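## Task

Take plates B83 and B33 out of plate hotel H1 and put them in the waste bin WASTE, which has to be standing upright at the end. All remaining plates must be back in their original slots, and nothing may count as placed if only the gripper is holding it there. Finish by opening the gripper and pulling the arm away.

## Robot and tools

Robot: one six-joint Doosan m1013 arm carrying a Robotiq 140 two-finger gripper. The gripper's fingers point along its own +z axis and close along its own y axis. end_effector_position is the point between the pads when they are shut. The fingertips stick out about 33 mm past that point when closed and about 9 mm when fully open. While closing, the tips travel roughly 24 mm further from the arm, so keep that much room above a surface.

Scene frame: origin on the table top under the arm's base, +z up, +y to the left when facing along +x. The base may sit slightly tilted. The reported hand position can be somewhat off, more so far from the base.

execute_actions takes "actions", a list run in order. Each action may have "rows", "steps" and "until". An empty list only returns the current state and images. "rows" holds 1 to 15 rows; each row lasts one control step (1/30 s). "steps" is 1 to 450, default 15, and must be at least the number of rows. After the last row the arm keeps heading for that row's target and the gripper keeps its command until the steps run out.

A row is one list of 9 numbers, each in [-1, 1]: dx, dy, dz, rx, ry, rz, position, force_limit, speed. The first six are an offset, not a pose: they are measured in the gripper's own axes from the gripper pose measured when the action began (for a call's first action, the last pose a result reported). Every row refers to that same start, so rows do not add up. Scale: 1.0 equals 0.6 m for dx, dy, dz and 180 degrees for rx, ry, rz, which form a single rotation vector. Per control step the commanded pose is clipped to 70 mm and 16 degrees from the measured pose; position wins over orientation if both cannot be met. For a smooth start, ramp the offset up gradually, e.g. add 0.01 per row (6 mm per step).

The last three numbers are absolute gripper commands. position: +1 fully open (140 mm), pads touch near -0.8, -1 closes until blocked. force_limit: about 14 N at -1, 60 N at 0, 107 N at +1. speed of the pad gap: about 30 mm/s at -1, 140 at 0, 250 at +1. Stopped fingers stay put until position changes by 0.01 or more, or the object yields or slips. To squeeze harder while gripping, raise force_limit and switch position between -1 and -0.98.

"until" stops an action early once all its conditions hold; it does not stop motion. Conditions name the scanner only, with fields "code" (a plate ID in lower case or no_read) or "reads"; use a plain value, or [comparison, value] with "=", "!=", "<", "<=", ">", ">=" (numbers need a comparison). Any bad value or unknown name makes the whole call rejected.

Result lines: end_effector_position (m) and end_effector_quat_wxyz in the scene frame, linear and angular velocities, Joint positions, "Hand target" (where the controller is now steering), position_measured in counts (3 fully open, 230 pads touching, not linear), object_status (0 moving, 1 blocked while opening, 2 blocked while closing = holding something, 3 reached command or pads touched; thin items may still be held). A grip is good when object_status is 2. "pose unreachable" means the clearance check altered or blocked the target; the arm then goes only a little further and waits, so resend the remaining move. Scanner lines give code and reads (count of changes from no_read to an ID). MOTOR HOT warns of heating from holding loads; an OVER-TEMPERATURE FAULT brakes the arm until it cools.

Faults: if joint torque reaches its limit (waist 319, shoulder 319, elbow 150, forearm roll 42.3, wrist pitch 42.3, wrist roll 42.3 N m, held weight included) or any outside force reaches 144 N, the arm halts for 10 s, yields to the contact and drops the rest of the call. Joint speeds are capped (2.09, 3.14, 3.93 rad/s) with 0.3 s ramp.

zoom_image: "camera" is cam_head_left (896x504), cam_head_right (896x504) or cam_wrist (616x616); "region" is [x0, y0, x1, y1] in pixels from the top-left, at most 504 by 504. Calibration for all three cameras is supplied at the start. read_manual returns only licence text and moves nothing. finished_scene takes "scene", the integer of the current scene; it cannot be undone and reports success.

Task facts: H1 has 6 slots, slot 1 lowest, each plate labelled with its ID on the front. A plate is home when flat on its shelf, short end forward, pushed fully back against the stop; releasing it far short of that may tip it off. To identify an unlabelled or unreadable plate, lay it flat in nest RD with well A1 at the A1-marked corner and keep the scanner's view clear. Well A1 sits at the labelled short end, in the corner opposite the labelled long side. WASTE is loose; release an item only when it is entirely inside, and keep the bin upright. Parts may occasionally be tugged or loose items nudged. Avoid dropping, slamming, hard pushes and anything leaving the table. The robot keeps its last command while you reason.

Each tool is called after "Request:" by a JSON object that holds its "method" and its "body".

## Session

Request:
{"method": "execute_actions", "body": {"actions": []}}

Scene clock: 0.00 s.
end_effector_position=(+0.5154, -0.3846, +0.3129) position_measured=3 object_status=3 end_effector_quat_wxyz=(-0.335, +0.351, +0.594, -0.642) end_effector_velocity=(+0.001, +0.001, +0.000) end_effector_angular_velocity=(-0.001, -0.001, +0.002)
Joint positions: [-0.321  0.756  1.588 -1.057  2.09  -0.637]
Joint velocities: [ 0.001 -0.    -0.    -0.    -0.001  0.001]
Hand target: +0.515, -0.385, +0.313; -0.335, +0.351, +0.594, -0.642
scanner: code=no_read reads=0

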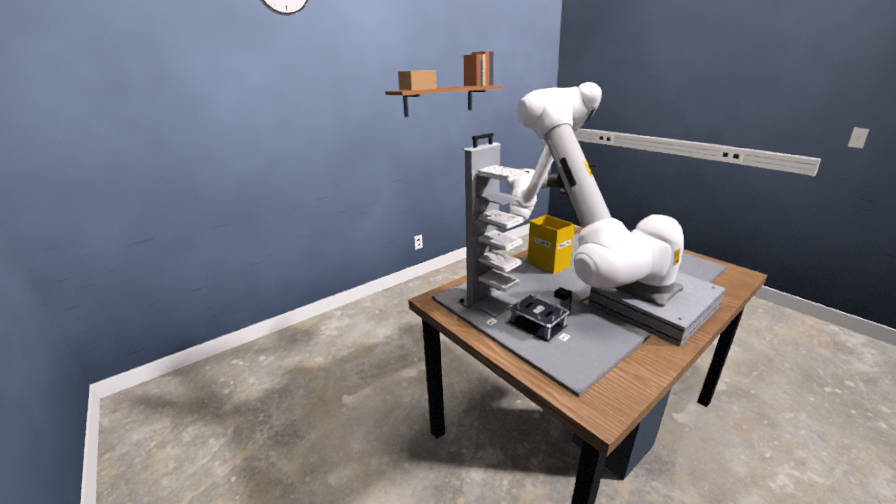

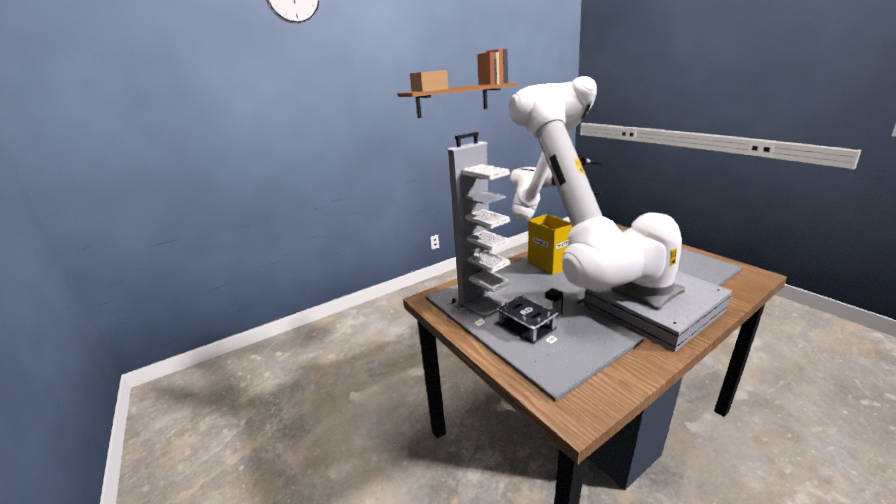

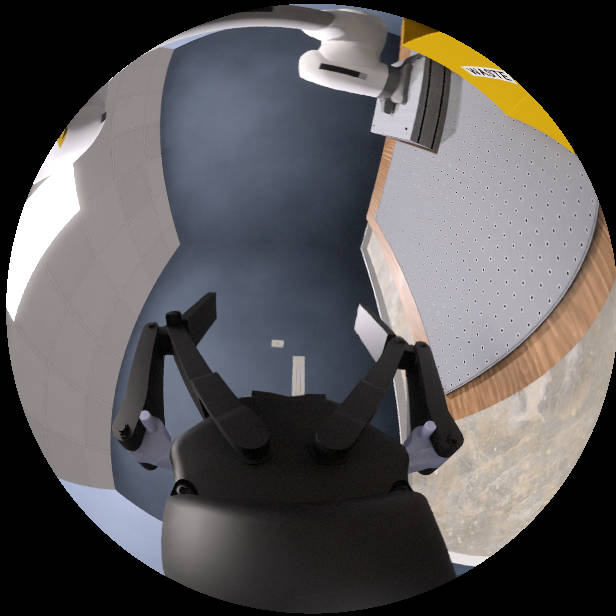

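Request:
{"method": "zoom_image", "body": {"camera": "cam_head_left", "region": [400, 120, 640, 360]}}

Request:
{"method": "zoom_image", "body": {"camera": "cam_head_right", "region": [400, 120, 640, 360]}}

Region (400, 120, 640, 360) of cam_head_left's 896x504 image, scaled by 2.100, with more detail than that image has.

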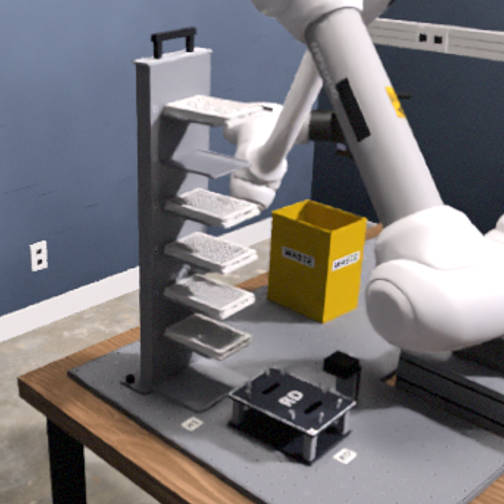

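Region (400, 120, 640, 360) of cam_head_right's 896x504 image, scaled by 2.100, with more detail than that image has.

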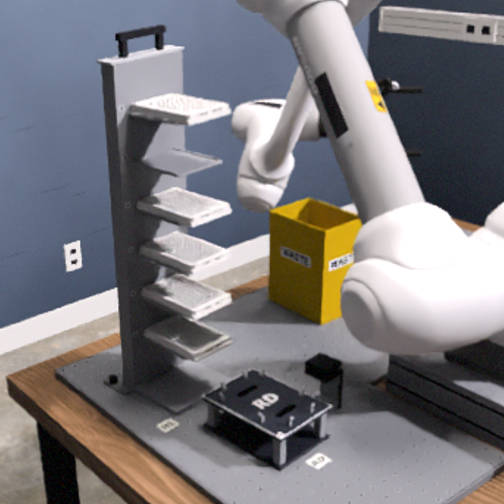

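Request:
{"method": "execute_actions", "body": {"actions": [{"rows":[[0.03,-0.06,0.04,0,0,-0.05,1,0,0],[0.08,-0.18,0.12,0,0,-0.14,1,0,0],[0.293,-0.645,0.447,0,0,-0.5,1,0,0]],"steps":75}]}}

Scene clock: 19.07 s.
end_effector_position=(+0.1995, -0.3505, +0.7021) position_measured=3 object_status=3 end_effector_quat_wxyz=(+0.691, +0.171, -0.668, +0.216) end_effector_velocity=(+0.000, +0.000, +0.000) end_effector_angular_velocity=(-0.000, -0.001, +0.002)
Joint positions: [-0.452 -0.027  1.904 -1.42   2.136 -2.766]
Joint velocities: [ 0.001 -0.001 -0.     0.    -0.     0.   ]
Hand target: +0.199, -0.350, +0.702; +0.691, +0.171, -0.668, +0.216
Off the commanded pose: 0.001 m, 0 deg.
scanner: code=no_read reads=0
camera_calibration (this result's frames):
cam_wrist: T_world_to_cam=[[-0.408616, 0.912365, 0.0249773, 0.360654], [0.262902, 0.143862, -0.954037, 0.675158], [-0.874023, -0.383268, -0.298647, 0.43045], [0, 0, 0, 1]] pos_world=[0.346091, -0.2612, 0.76367]

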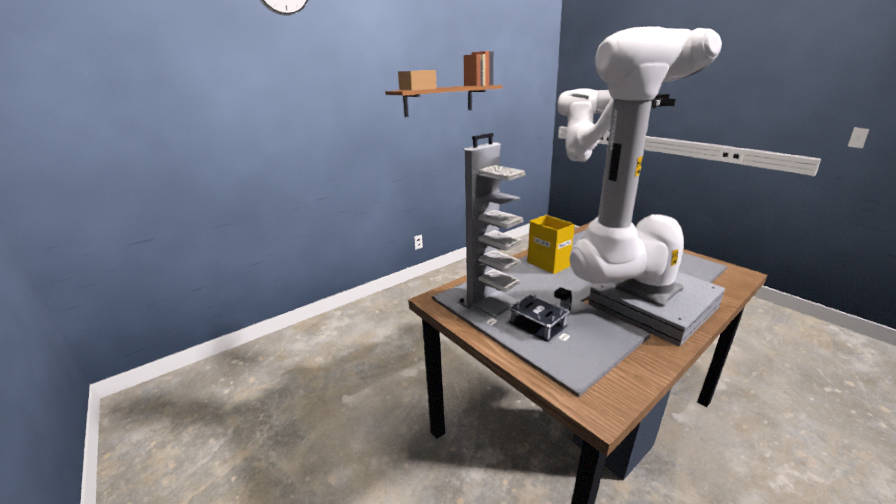

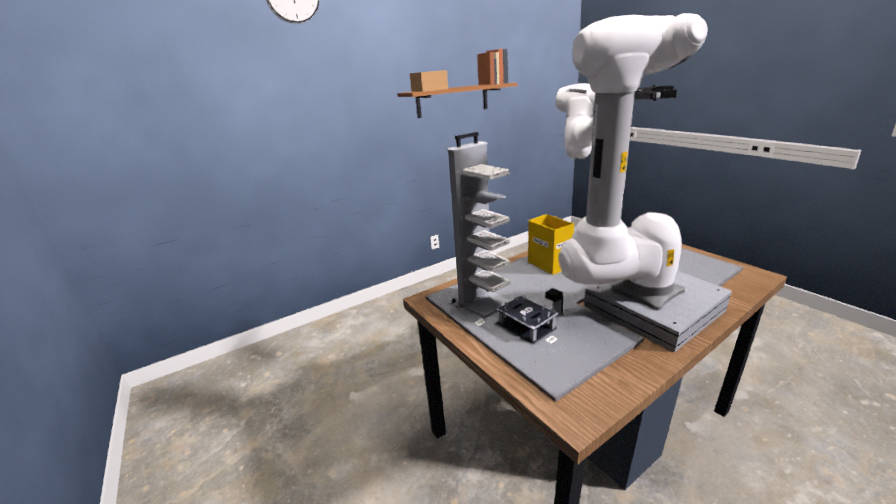

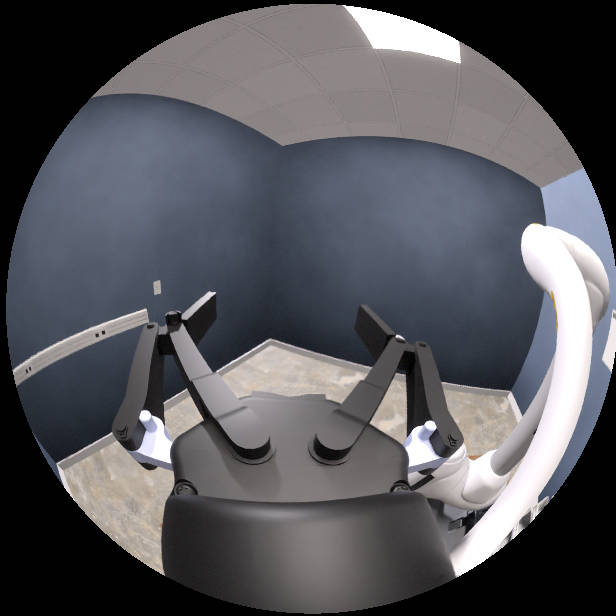

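Request:
{"method": "execute_actions", "body": {"actions": [{"rows":[[0,-0.01,-0.05,0.04,0,0,1,0,0],[0.01,-0.03,-0.13,0.1,0,0,1,0,0],[0.04,-0.078,-0.345,0.322,0,0,1,0,0]],"steps":40},{"rows":[[0,-0.138,-0.578,0.25,0,0,1,0,0]],"steps":45},{"rows":[[0,-0.07,-0.667,0.25,0,0,1,0,0]],"steps":60}]}}

Scene clock: 28.20 s.
end_effector_position=(+0.2314, +0.3774, +0.6757) position_measured=3 object_status=3 end_effector_quat_wxyz=(+0.025, +0.711, +0.023, +0.702) end_effector_velocity=(-0.000, -0.000, +0.000) end_effector_angular_velocity=(+0.001, +0.001, +0.001)
Joint positions: [ 1.727 -0.261  2.092 -1.511  1.739 -2.926]
Joint velocities: [ 0.001 -0.001  0.     0.    -0.    -0.   ]
Hand target: +0.231, +0.377, +0.676; +0.025, +0.711, +0.023, +0.702
Off the commanded pose: 0.001 m, 0 deg.
scanner: code=no_read reads=0
camera_calibration (this result's frames):
cam_wrist: T_world_to_cam=[[-0.133618, -0.979482, 0.150869, 0.275492], [-0.35589, -0.0946551, -0.929722, 0.753693], [0.924926, -0.17792, -0.33594, 0.260907], [0, 0, 0, 1]] pos_world=[0.0637226, 0.387601, 0.746811]

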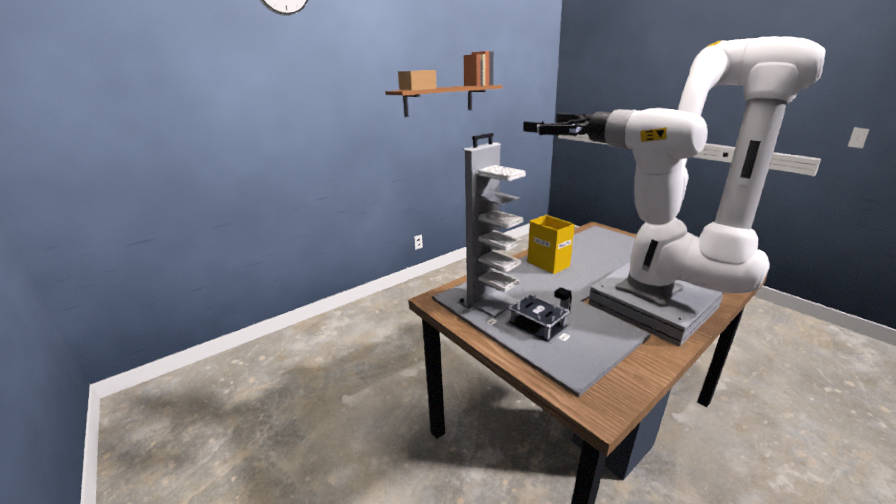

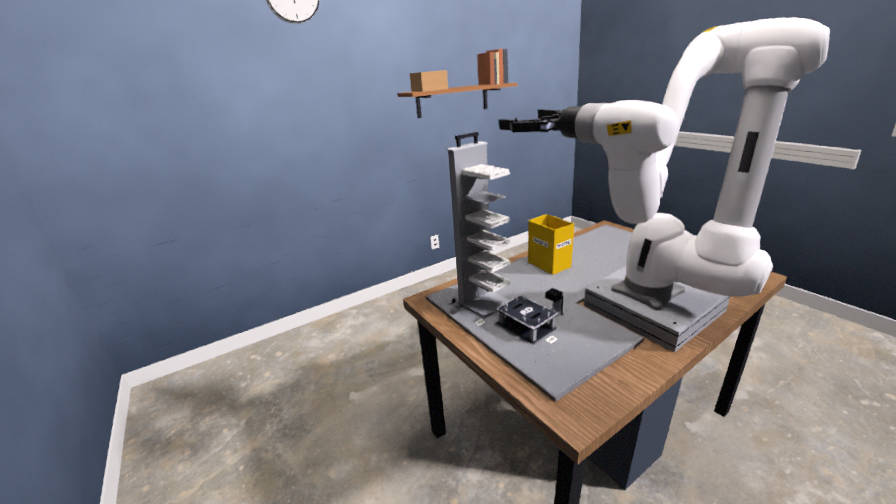

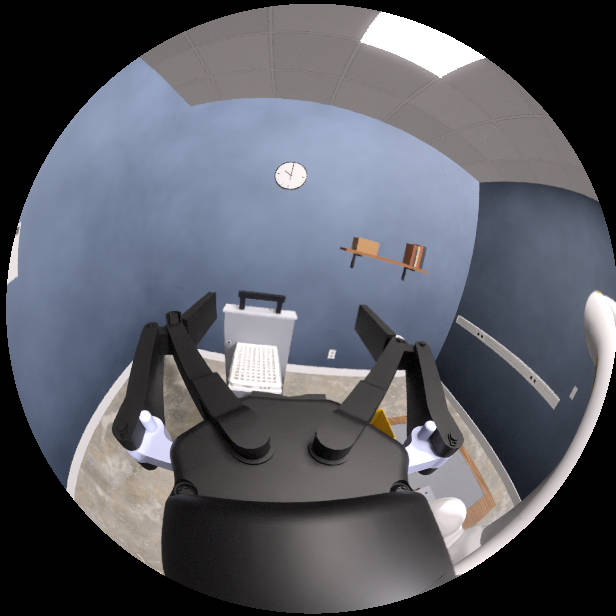

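Request:
{"method": "execute_actions", "body": {"actions": [{"rows":[[-0.05,0,0,0,0,0,1,0,0],[-0.15,-0.02,0,0,0,0.01,1,0,0],[-0.52,-0.085,0,0,0,0.0217,1,0,0]],"steps":55}]}}

Request:
{"method": "zoom_image", "body": {"camera": "cam_wrist", "region": [180, 140, 400, 400]}}

Scene clock: 34.57 s.
end_effector_position=(+0.2274, +0.4074, +0.3614) position_measured=3 object_status=3 end_effector_quat_wxyz=(+0.001, +0.711, -0.001, +0.703) end_effector_velocity=(-0.001, +0.000, -0.000) end_effector_angular_velocity=(-0.002, +0.000, +0.002)
Joint positions: [ 1.723  0.179  2.386 -1.418  1.653 -2.121]
Joint velocities: [ 0.002  0.001  0.     0.    -0.    -0.001]
Hand target: +0.227, +0.407, +0.361; +0.001, +0.711, -0.001, +0.703
Off the commanded pose: 0.000 m, 0 deg.
scanner: code=no_read reads=0
camera_calibration (this result's frames):
cam_wrist: T_world_to_cam=[[-0.133716, -0.987482, 0.0836618, 0.379344], [-0.354867, -0.0311117, -0.934399, 0.438486], [0.925305, -0.154632, -0.346264, 0.158496], [0, 0, 0, 1]] pos_world=[0.0596712, 0.412746, 0.432866]

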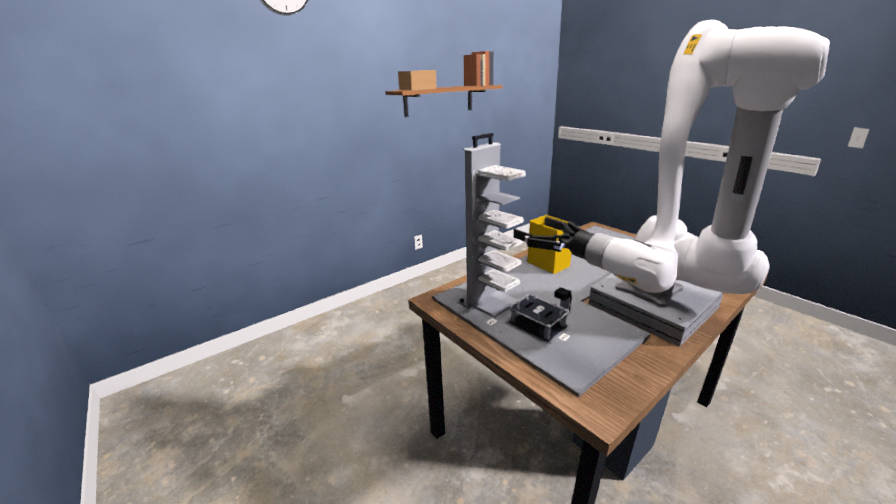

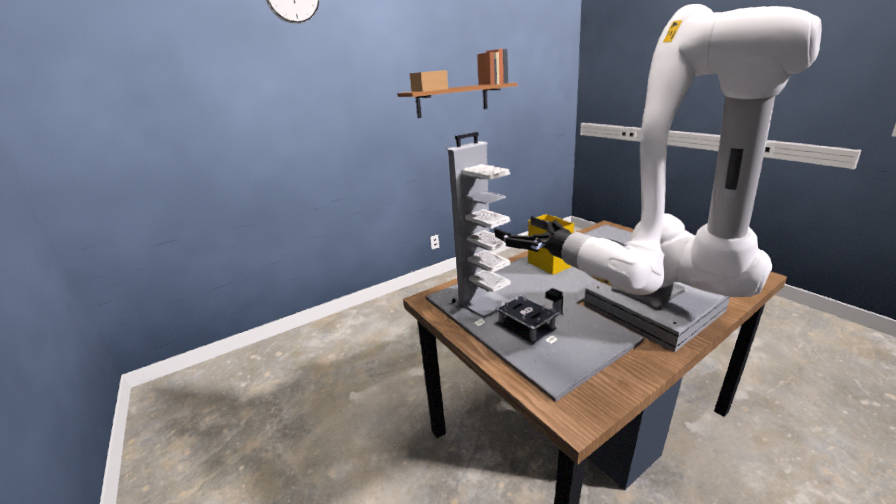

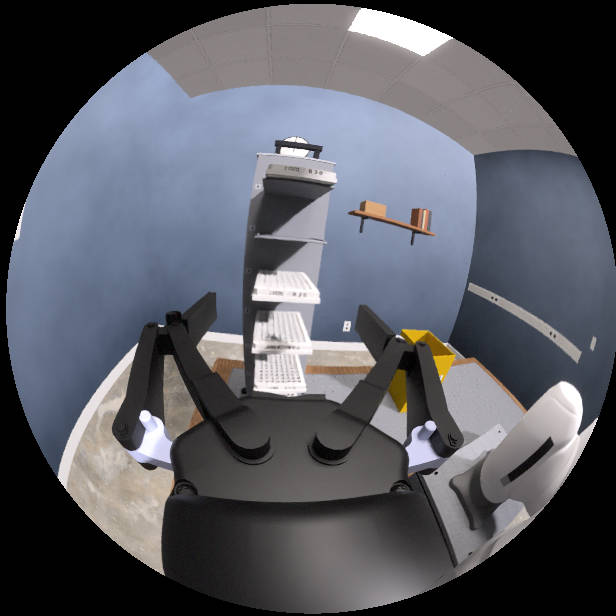

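Region (180, 140, 400, 400) of cam_wrist's 616x616 image, scaled by 1.938, with more detail than that image has; it fills the left 426 columns of this view, and the rest is white.

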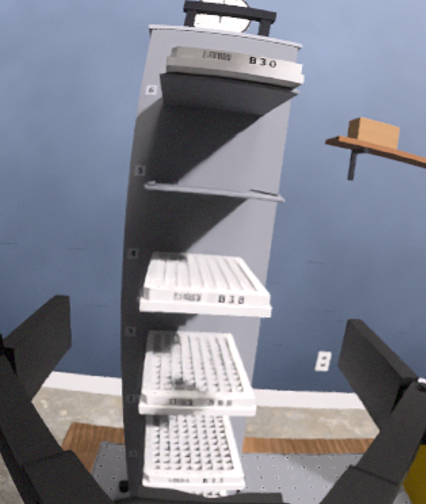

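Request:
{"method": "execute_actions", "body": {"actions": [{"rows":[[-0.03,0,0,0,0,0,1,0,0],[-0.09,0,0,0,0,0,1,0,0],[-0.265,0,0.03,0,0,0,1,0,0]],"steps":35}]}}

Request:
{"method": "zoom_image", "body": {"camera": "cam_wrist", "region": [160, 160, 420, 420]}}

Request:
{"method": "zoom_image", "body": {"camera": "cam_head_left", "region": [450, 220, 650, 350]}}

Scene clock: 42.83 s.
end_effector_position=(+0.2433, +0.4076, +0.2024) position_measured=3 object_status=3 end_effector_quat_wxyz=(+0.000, +0.711, -0.001, +0.703) end_effector_velocity=(+0.000, -0.000, -0.000) end_effector_angular_velocity=(-0.000, -0.000, -0.000)
Joint positions: [ 1.685  0.537  2.43  -1.436  1.581 -1.726]
Joint velocities: [-0.     0.001 -0.    -0.     0.     0.   ]
Hand target: +0.243, +0.408, +0.202; +0.000, +0.711, -0.001, +0.703
Off the commanded pose: 0.000 m, 0 deg.
scanner: code=no_read reads=0
camera_calibration (this result's frames):
cam_wrist: T_world_to_cam=[[-0.133096, -0.987568, 0.0836407, 0.394934], [-0.354682, -0.0313418, -0.934461, 0.295586], [0.925465, -0.154039, -0.346101, 0.0883939], [0, 0, 0, 1]] pos_world=[0.075598, 0.412904, 0.273775]

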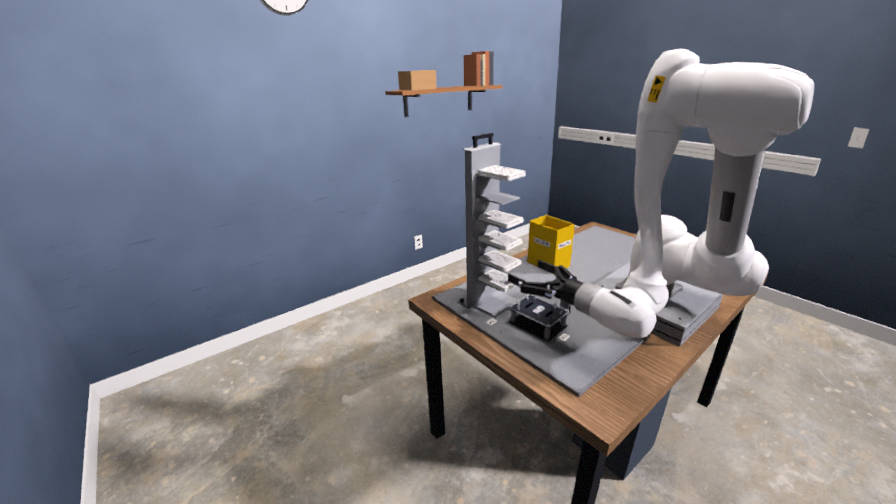

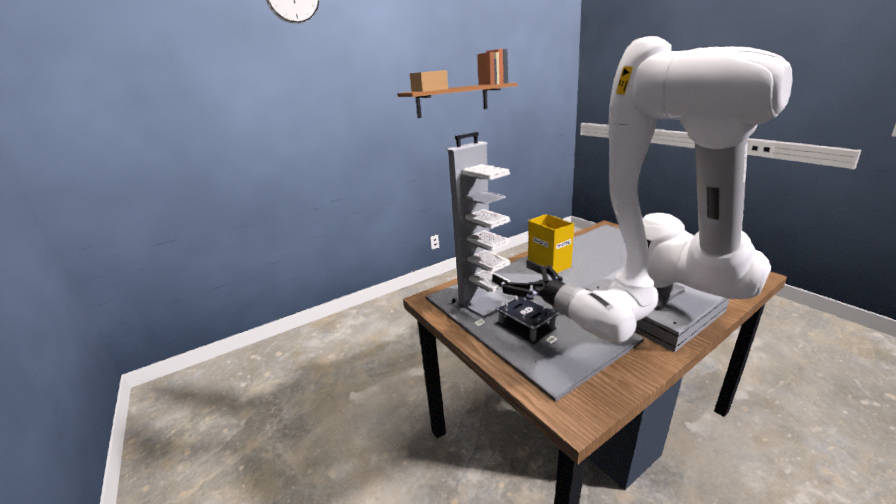

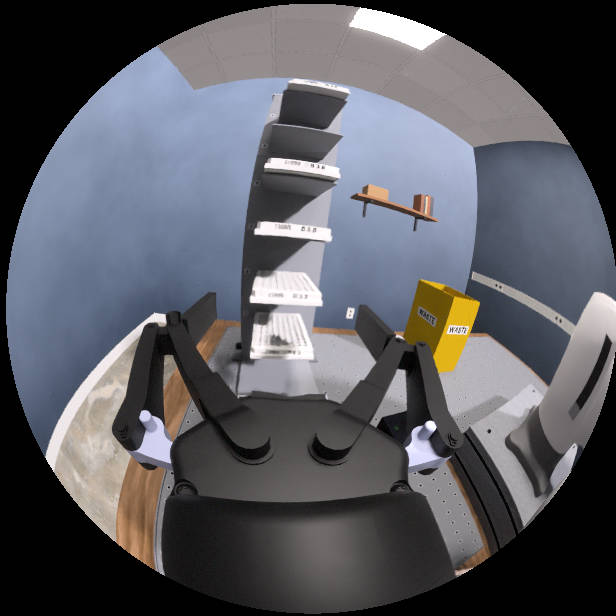

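Region (160, 160, 420, 420) of cam_wrist's 616x616 image, scaled by 1.938, with more detail than that image has.

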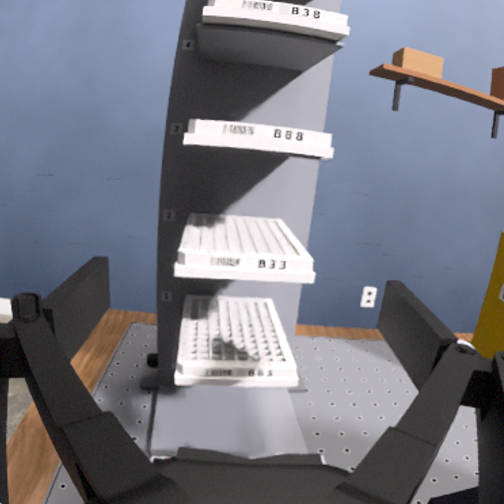

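Region (450, 220, 650, 350) of cam_head_left's 896x504 image, scaled by 2.520, with more detail than that image has; it fills the top 328 rows of this view, and the rest is white.

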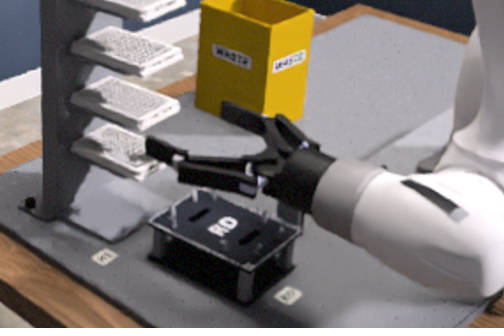

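Request:
{"method": "execute_actions", "body": {"actions": [{"rows":[[0,0,0.02,0,0,0,1,0,0],[0,0,0.05,0,0,0,1,0,0],[0,0,0.09,0,0,0,1,0,0],[0,0,0.15,0,0,0,1,0,0]],"steps":25}]}}

Request:
{"method": "zoom_image", "body": {"camera": "cam_wrist", "region": [140, 200, 440, 420]}}

Request:
{"method": "zoom_image", "body": {"camera": "cam_head_left", "region": [460, 230, 580, 310]}}

Scene clock: 49.63 s.
end_effector_position=(+0.3333, +0.4075, +0.2013) position_measured=3 object_status=3 end_effector_quat_wxyz=(+0.000, +0.711, -0.001, +0.703) end_effector_velocity=(+0.001, -0.000, -0.000) end_effector_angular_velocity=(+0.000, -0.000, -0.001)
Joint positions: [ 1.465  0.536  2.448 -1.653  1.544 -1.71 ]
Joint velocities: [-0.002  0.001  0.    -0.001  0.     0.001]
Hand target: +0.333, +0.407, +0.201; +0.000, +0.711, -0.001, +0.703
Off the commanded pose: 0.000 m, 0 deg.
scanner: code=no_read reads=0
camera_calibration (this result's frames):
cam_wrist: T_world_to_cam=[[-0.133054, -0.987574, 0.0836301, 0.406814], [-0.354582, -0.0313636, -0.934499, 0.326417], [0.92551, -0.153992, -0.346003, 0.00470007], [0, 0, 0, 1]] pos_world=[0.165519, 0.41272, 0.27264]

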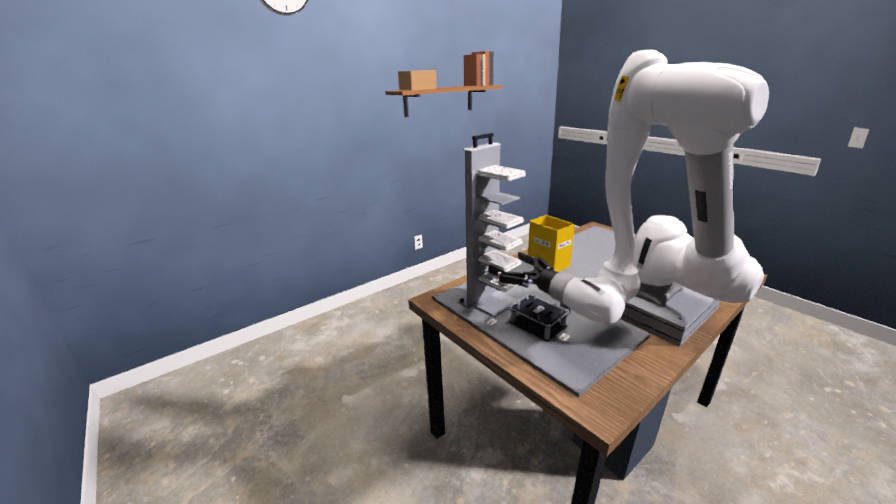

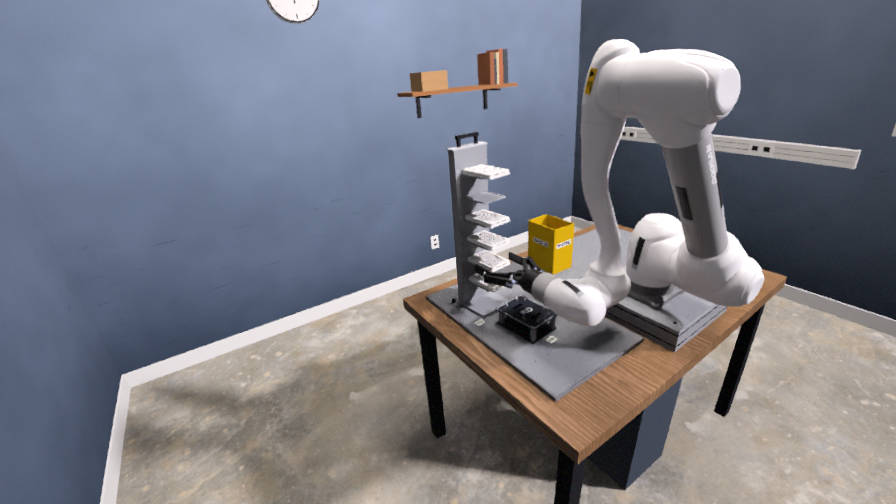

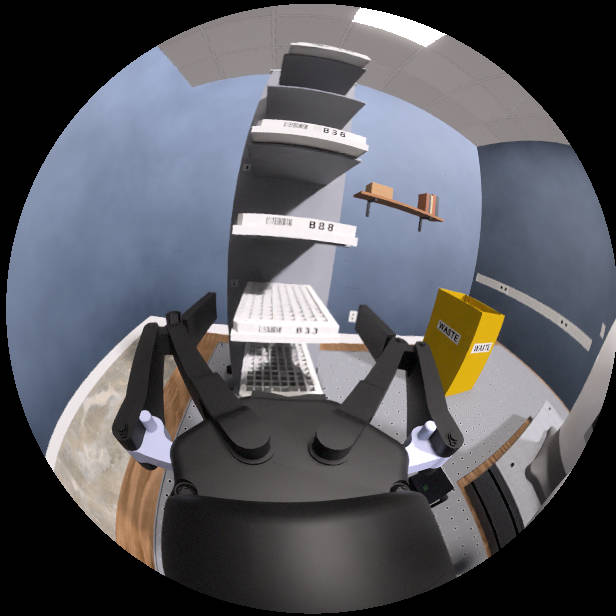

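Region (140, 200, 440, 420) of cam_wrist's 616x616 image, scaled by 1.680, with more detail than that image has; it fills the top 370 rows of this view, and the rest is white.

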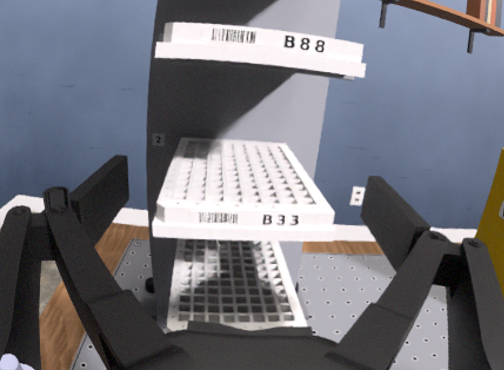

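Region (460, 230, 580, 310) of cam_head_left's 896x504 image, scaled by 4.200, with more detail than that image has.

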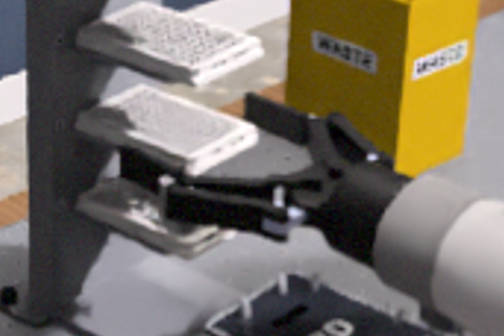

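Request:
{"method": "execute_actions", "body": {"actions": [{"rows":[[0.011,0,0,0,0,0,1,0,0]],"steps":8},{"rows":[[0,0,0,0,0,0,-1,0.3,-0.3]],"steps":25}]}}

Request:
{"method": "zoom_image", "body": {"camera": "cam_head_left", "region": [460, 230, 580, 310]}}

Scene clock: 55.77 s.
end_effector_position=(+0.3333, +0.4077, +0.2079) position_measured=102 object_status=2 end_effector_quat_wxyz=(+0.000, +0.711, -0.001, +0.703) end_effector_velocity=(-0.000, -0.000, -0.001) end_effector_angular_velocity=(-0.001, +0.002, -0.000)
Joint positions: [ 1.465  0.52   2.448 -1.653  1.543 -1.725]
Joint velocities: [ 0.     0.     0.001  0.001 -0.001  0.   ]
Hand target: +0.333, +0.408, +0.208; +0.000, +0.711, -0.001, +0.703
Off the commanded pose: 0.000 m, 0 deg.
scanner: code=no_read reads=0
camera_calibration (this result's frames):
cam_wrist: T_world_to_cam=[[-0.132694, -0.987641, 0.0834169, 0.406451], [-0.354406, -0.031318, -0.934567, 0.332594], [0.925629, -0.153575, -0.34587, 0.00677655], [0, 0, 0, 1]] pos_world=[0.165535, 0.412885, 0.279271]

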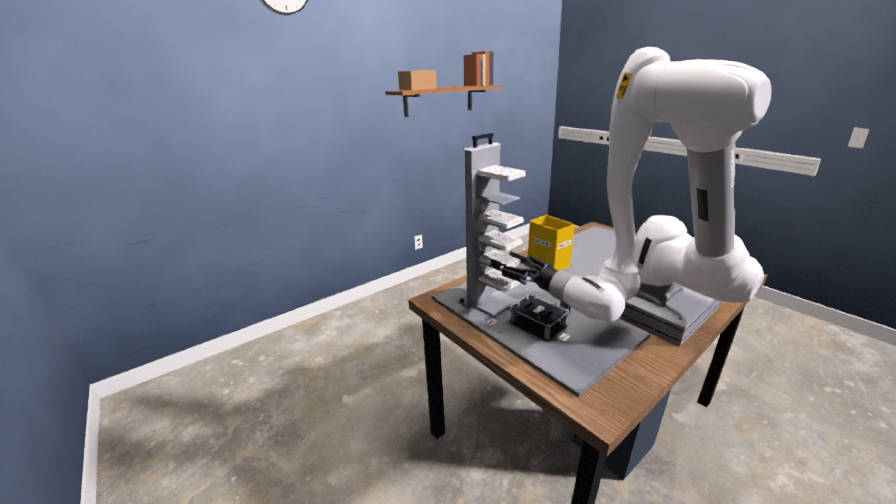

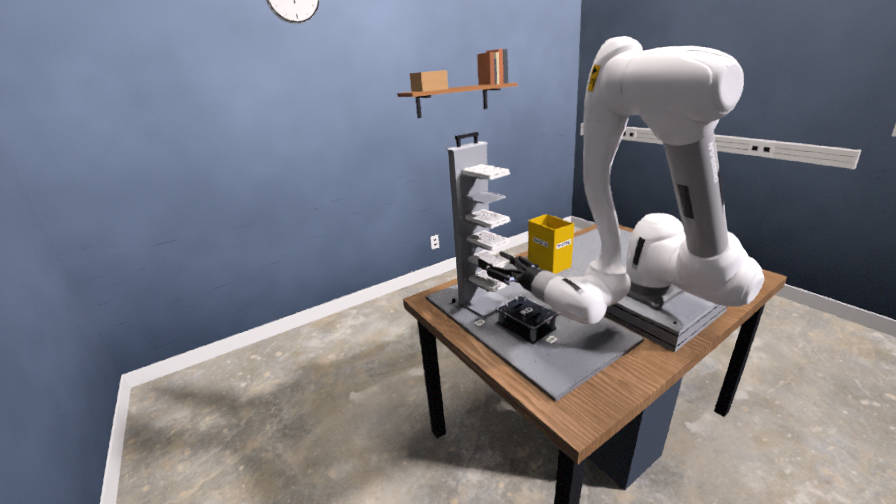

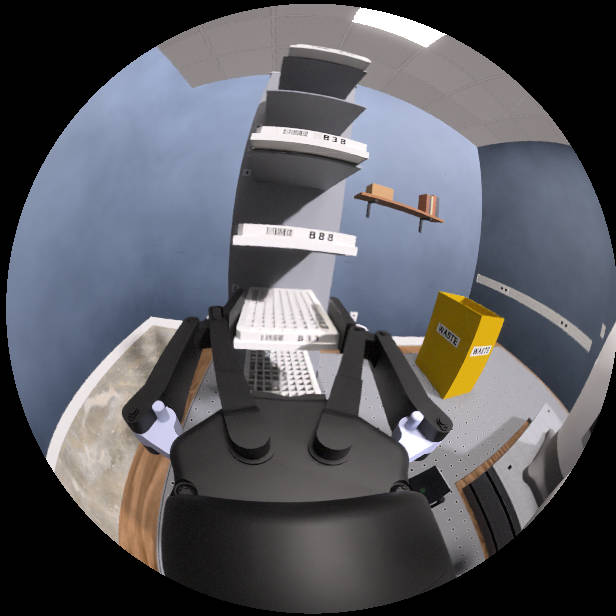

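Region (460, 230, 580, 310) of cam_head_left's 896x504 image, scaled by 4.200, with more detail than that image has.

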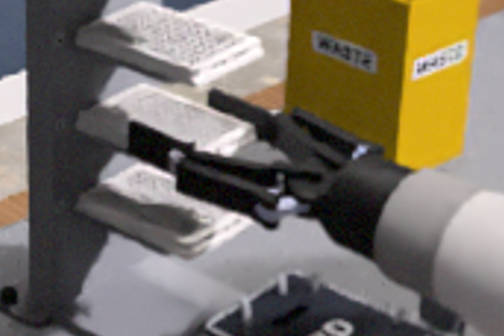

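Request:
{"method": "execute_actions", "body": {"actions": [{"rows":[[0.004,0,-0.01,0,0,0,-1,0.3,-0.3],[0.007,0,-0.025,0,0,0,-1,0.3,-0.3],[0.007,0,-0.045,0,0,0,-1,0.3,-0.3],[0.007,0,-0.07,0,0,0,-1,0.3,-0.3],[0.007,0,-0.1,0,0,0,-1,0.3,-0.3],[0.007,0,-0.13,0,0,0,-1,0.3,-0.3],[0.007,0,-0.16,0,0,0,-1,0.3,-0.3],[0.007,0,-0.2,0,0,0,-1,0.3,-0.3],[0.007,0,-0.27,0,0,0,-1,0.3,-0.3]],"steps":30},{"rows":[[0.02,0,0,0,0,0,-1,0.3,-0.3],[0.05,0,0,0,-0.02,0,-1,0.3,-0.3],[0.09,0,0,0,-0.05,0,-1,0.3,-0.3],[0.33,0.1,-0.05,0,-0.5,0,-1,0.3,-0.3]],"steps":70}]}}

Scene clock: 67.27 s.
end_effector_position=(+0.1434, +0.3474, +0.4117) position_measured=103 object_status=2 end_effector_quat_wxyz=(+0.001, +1.000, -0.001, -0.006) end_effector_velocity=(+0.000, -0.000, +0.000) end_effector_angular_velocity=(+0.001, -0.001, -0.001)
Joint positions: [ 1.042 -0.308  2.008  0.021  1.435 -3.653]
Joint velocities: [-0.001 -0.001 -0.     0.     0.     0.   ]
Hand target: +0.143, +0.347, +0.412; +0.001, +1.000, -0.001, -0.006
Off the commanded pose: 0.001 m, 0 deg.
scanner: code=no_read reads=0
camera_calibration (this result's frames):
cam_wrist: T_world_to_cam=[[0.0825389, -0.987828, 0.131846, 0.254005], [-0.933846, -0.0304625, 0.356377, 0.00514957], [-0.348023, -0.152539, -0.924993, 0.664463], [0, 0, 0, 1]] pos_world=[0.215092, 0.352426, 0.579299]

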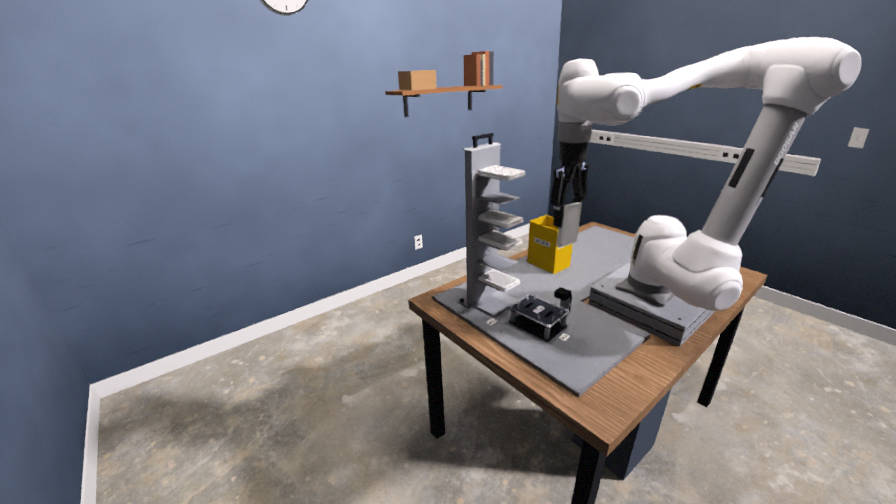

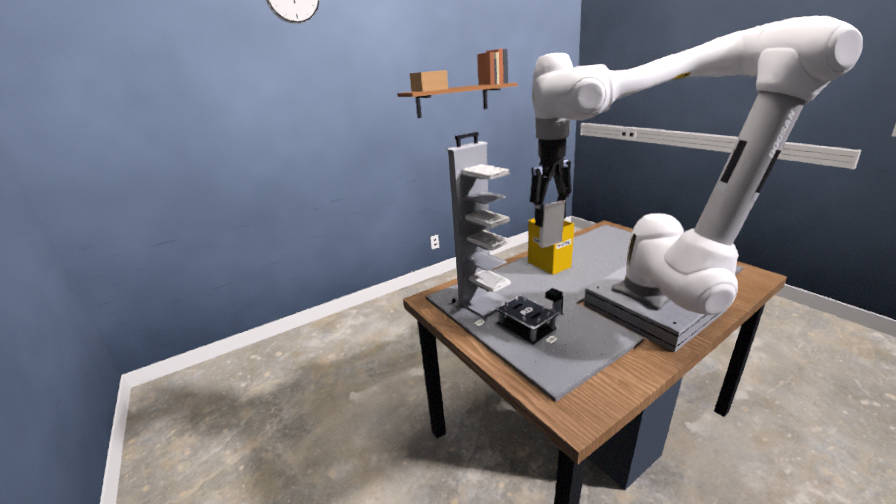

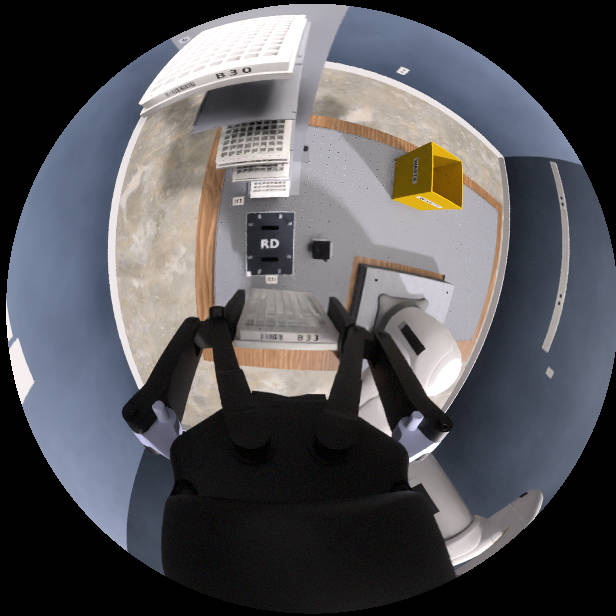

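Delta (+.374, −.417, −.05).

Request:
{"method": "execute_actions", "body": {"actions": [{"rows":[[0.01,0.02,0,0,0,0.01,-1,0.3,-0.3],[0.02,0.05,0,0,0,0.03,-1,0.3,-0.3],[0.04,0.1,0,0,0,0.06,-1,0.3,-0.3],[0.623,0.695,0.08,0,0,0.5,-1,0.3,-0.3]],"steps":65}]}}

Scene clock: 71.43 s.
end_effector_position=(+0.5153, -0.0692, +0.3591) position_measured=103 object_status=2 end_effector_quat_wxyz=(+0.005, +0.706, -0.708, -0.005) end_effector_velocity=(+0.000, -0.000, +0.000) end_effector_angular_velocity=(+0.000, -0.002, -0.000)
Joint positions: [-0.235 -0.014  1.879  0.014  1.297 -3.36 ]
Joint velocities: [-0.001 -0.    -0.     0.    -0.001 -0.001]
Hand target: +0.515, -0.069, +0.359; +0.005, +0.706, -0.708, -0.005
Off the commanded pose: 0.001 m, 0 deg.
scanner: code=no_read reads=0
camera_calibration (this result's frames):
cam_wrist: T_world_to_cam=[[-0.98606, -0.0808417, 0.145431, 0.427213], [-0.0260911, 0.93835, 0.344702, -0.0379924], [-0.164332, 0.336102, -0.927378, 0.621763], [0, 0, 0, 1]] pos_world=[0.522441, -0.138789, 0.527576]

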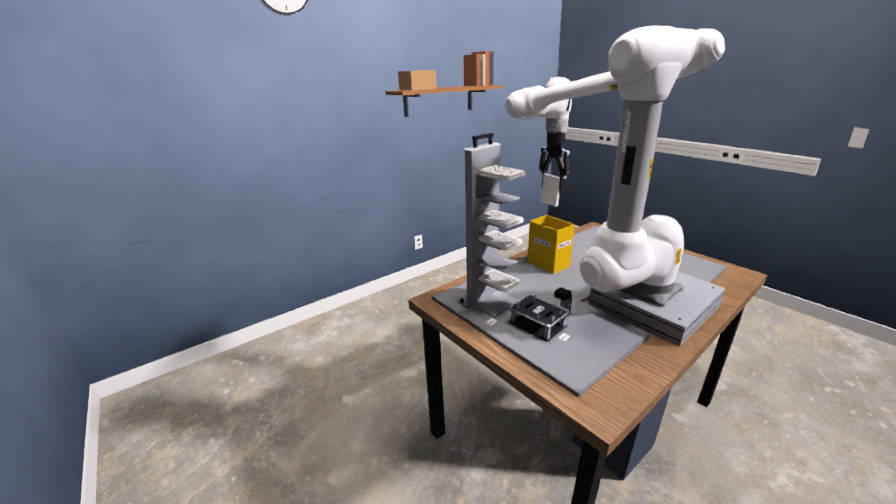

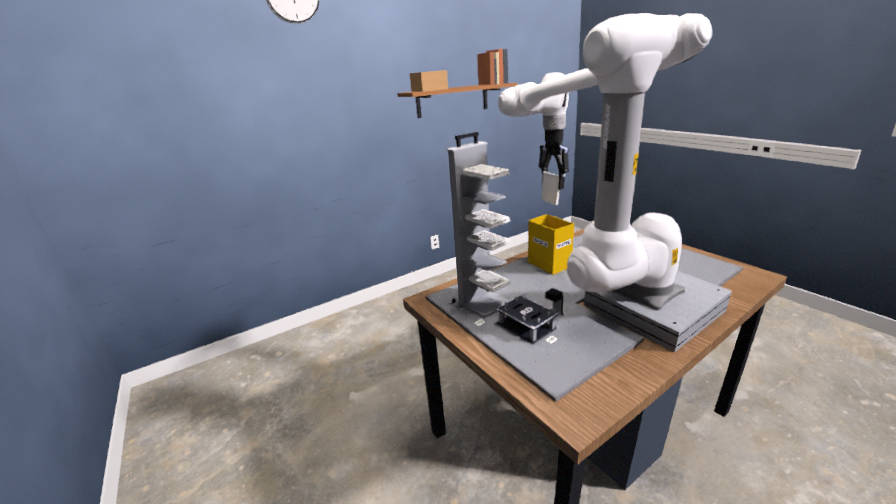

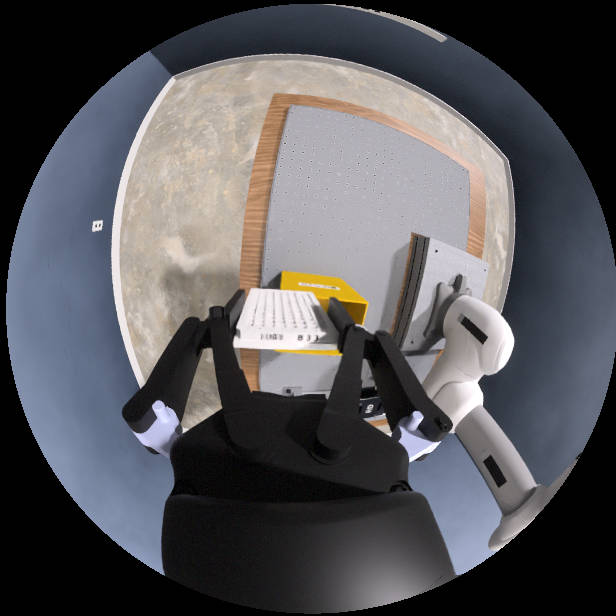

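Request:
{"method": "execute_actions", "body": {"actions": [{"rows":[[-0.02,0.02,0,0,0,0,-1,0.3,-0.3],[-0.05,0.05,0,0,0,0,-1,0.3,-0.3],[-0.115,0.115,0.03,0,0,0,-1,0.3,-0.3]],"steps":22}]}}

Request:
{"method": "zoom_image", "body": {"camera": "cam_wrist", "region": [160, 200, 420, 400]}}

Scene clock: 82.03 s.
end_effector_position=(+0.4462, -0.0002, +0.3419) position_measured=103 object_status=2 end_effector_quat_wxyz=(+0.005, +0.706, -0.708, -0.005) end_effector_velocity=(+0.000, +0.000, -0.000) end_effector_angular_velocity=(-0.000, -0.000, +0.001)
Joint positions: [-0.117 -0.131  2.015  0.016  1.275 -3.243]
Joint velocities: [ 0.001  0.     0.    -0.    -0.001  0.   ]
Hand target: +0.446, -0.000, +0.342; +0.005, +0.706, -0.708, -0.005
Off the commanded pose: 0.000 m, 0 deg.
scanner: code=no_read reads=0
camera_calibration (this result's frames):
cam_wrist: T_world_to_cam=[[-0.986071, -0.0808038, 0.145376, 0.367207], [-0.0260986, 0.9384, 0.344564, -0.0985605], [-0.164263, 0.33597, -0.927438, 0.57126], [0, 0, 0, 1]] pos_world=[0.453357, -0.0697653, 0.510386]

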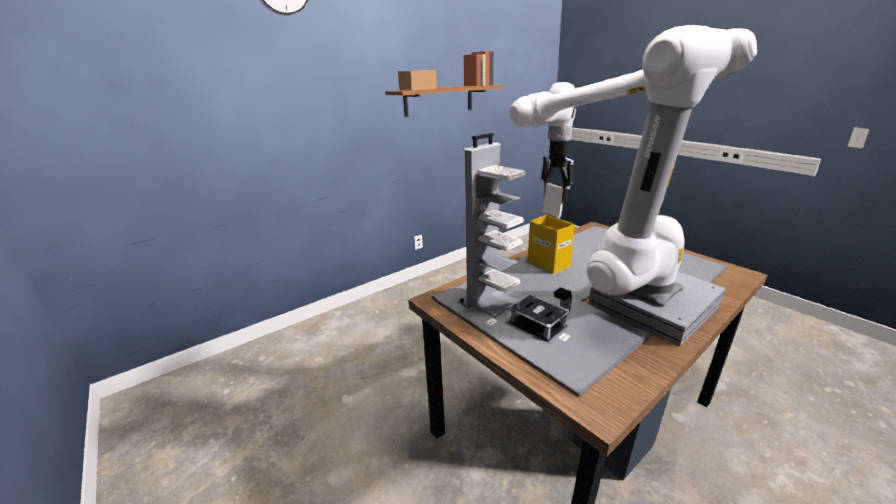

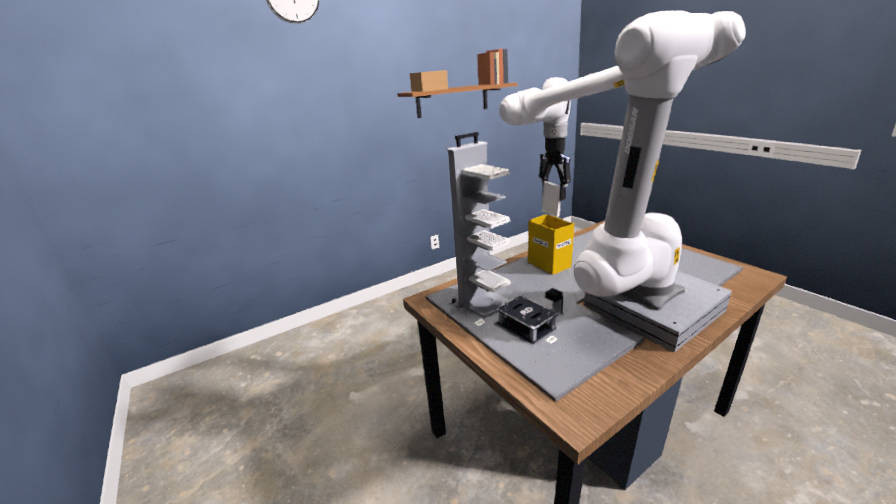

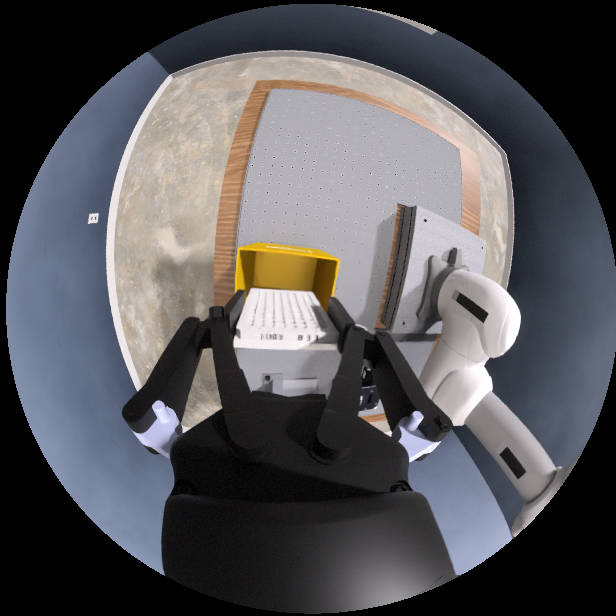

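Region (160, 200, 420, 400) of cam_wrist's 616x616 image, scaled by 1.938, with more detail than that image has; it fills the top 388 rows of this view, and the rest is white.

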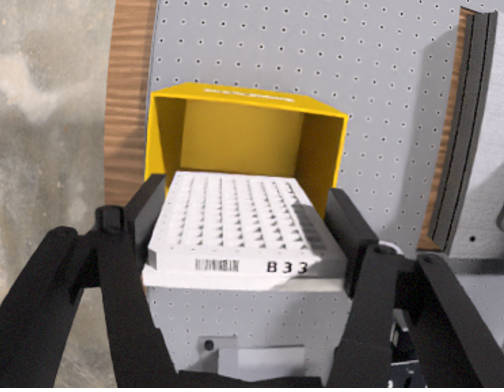

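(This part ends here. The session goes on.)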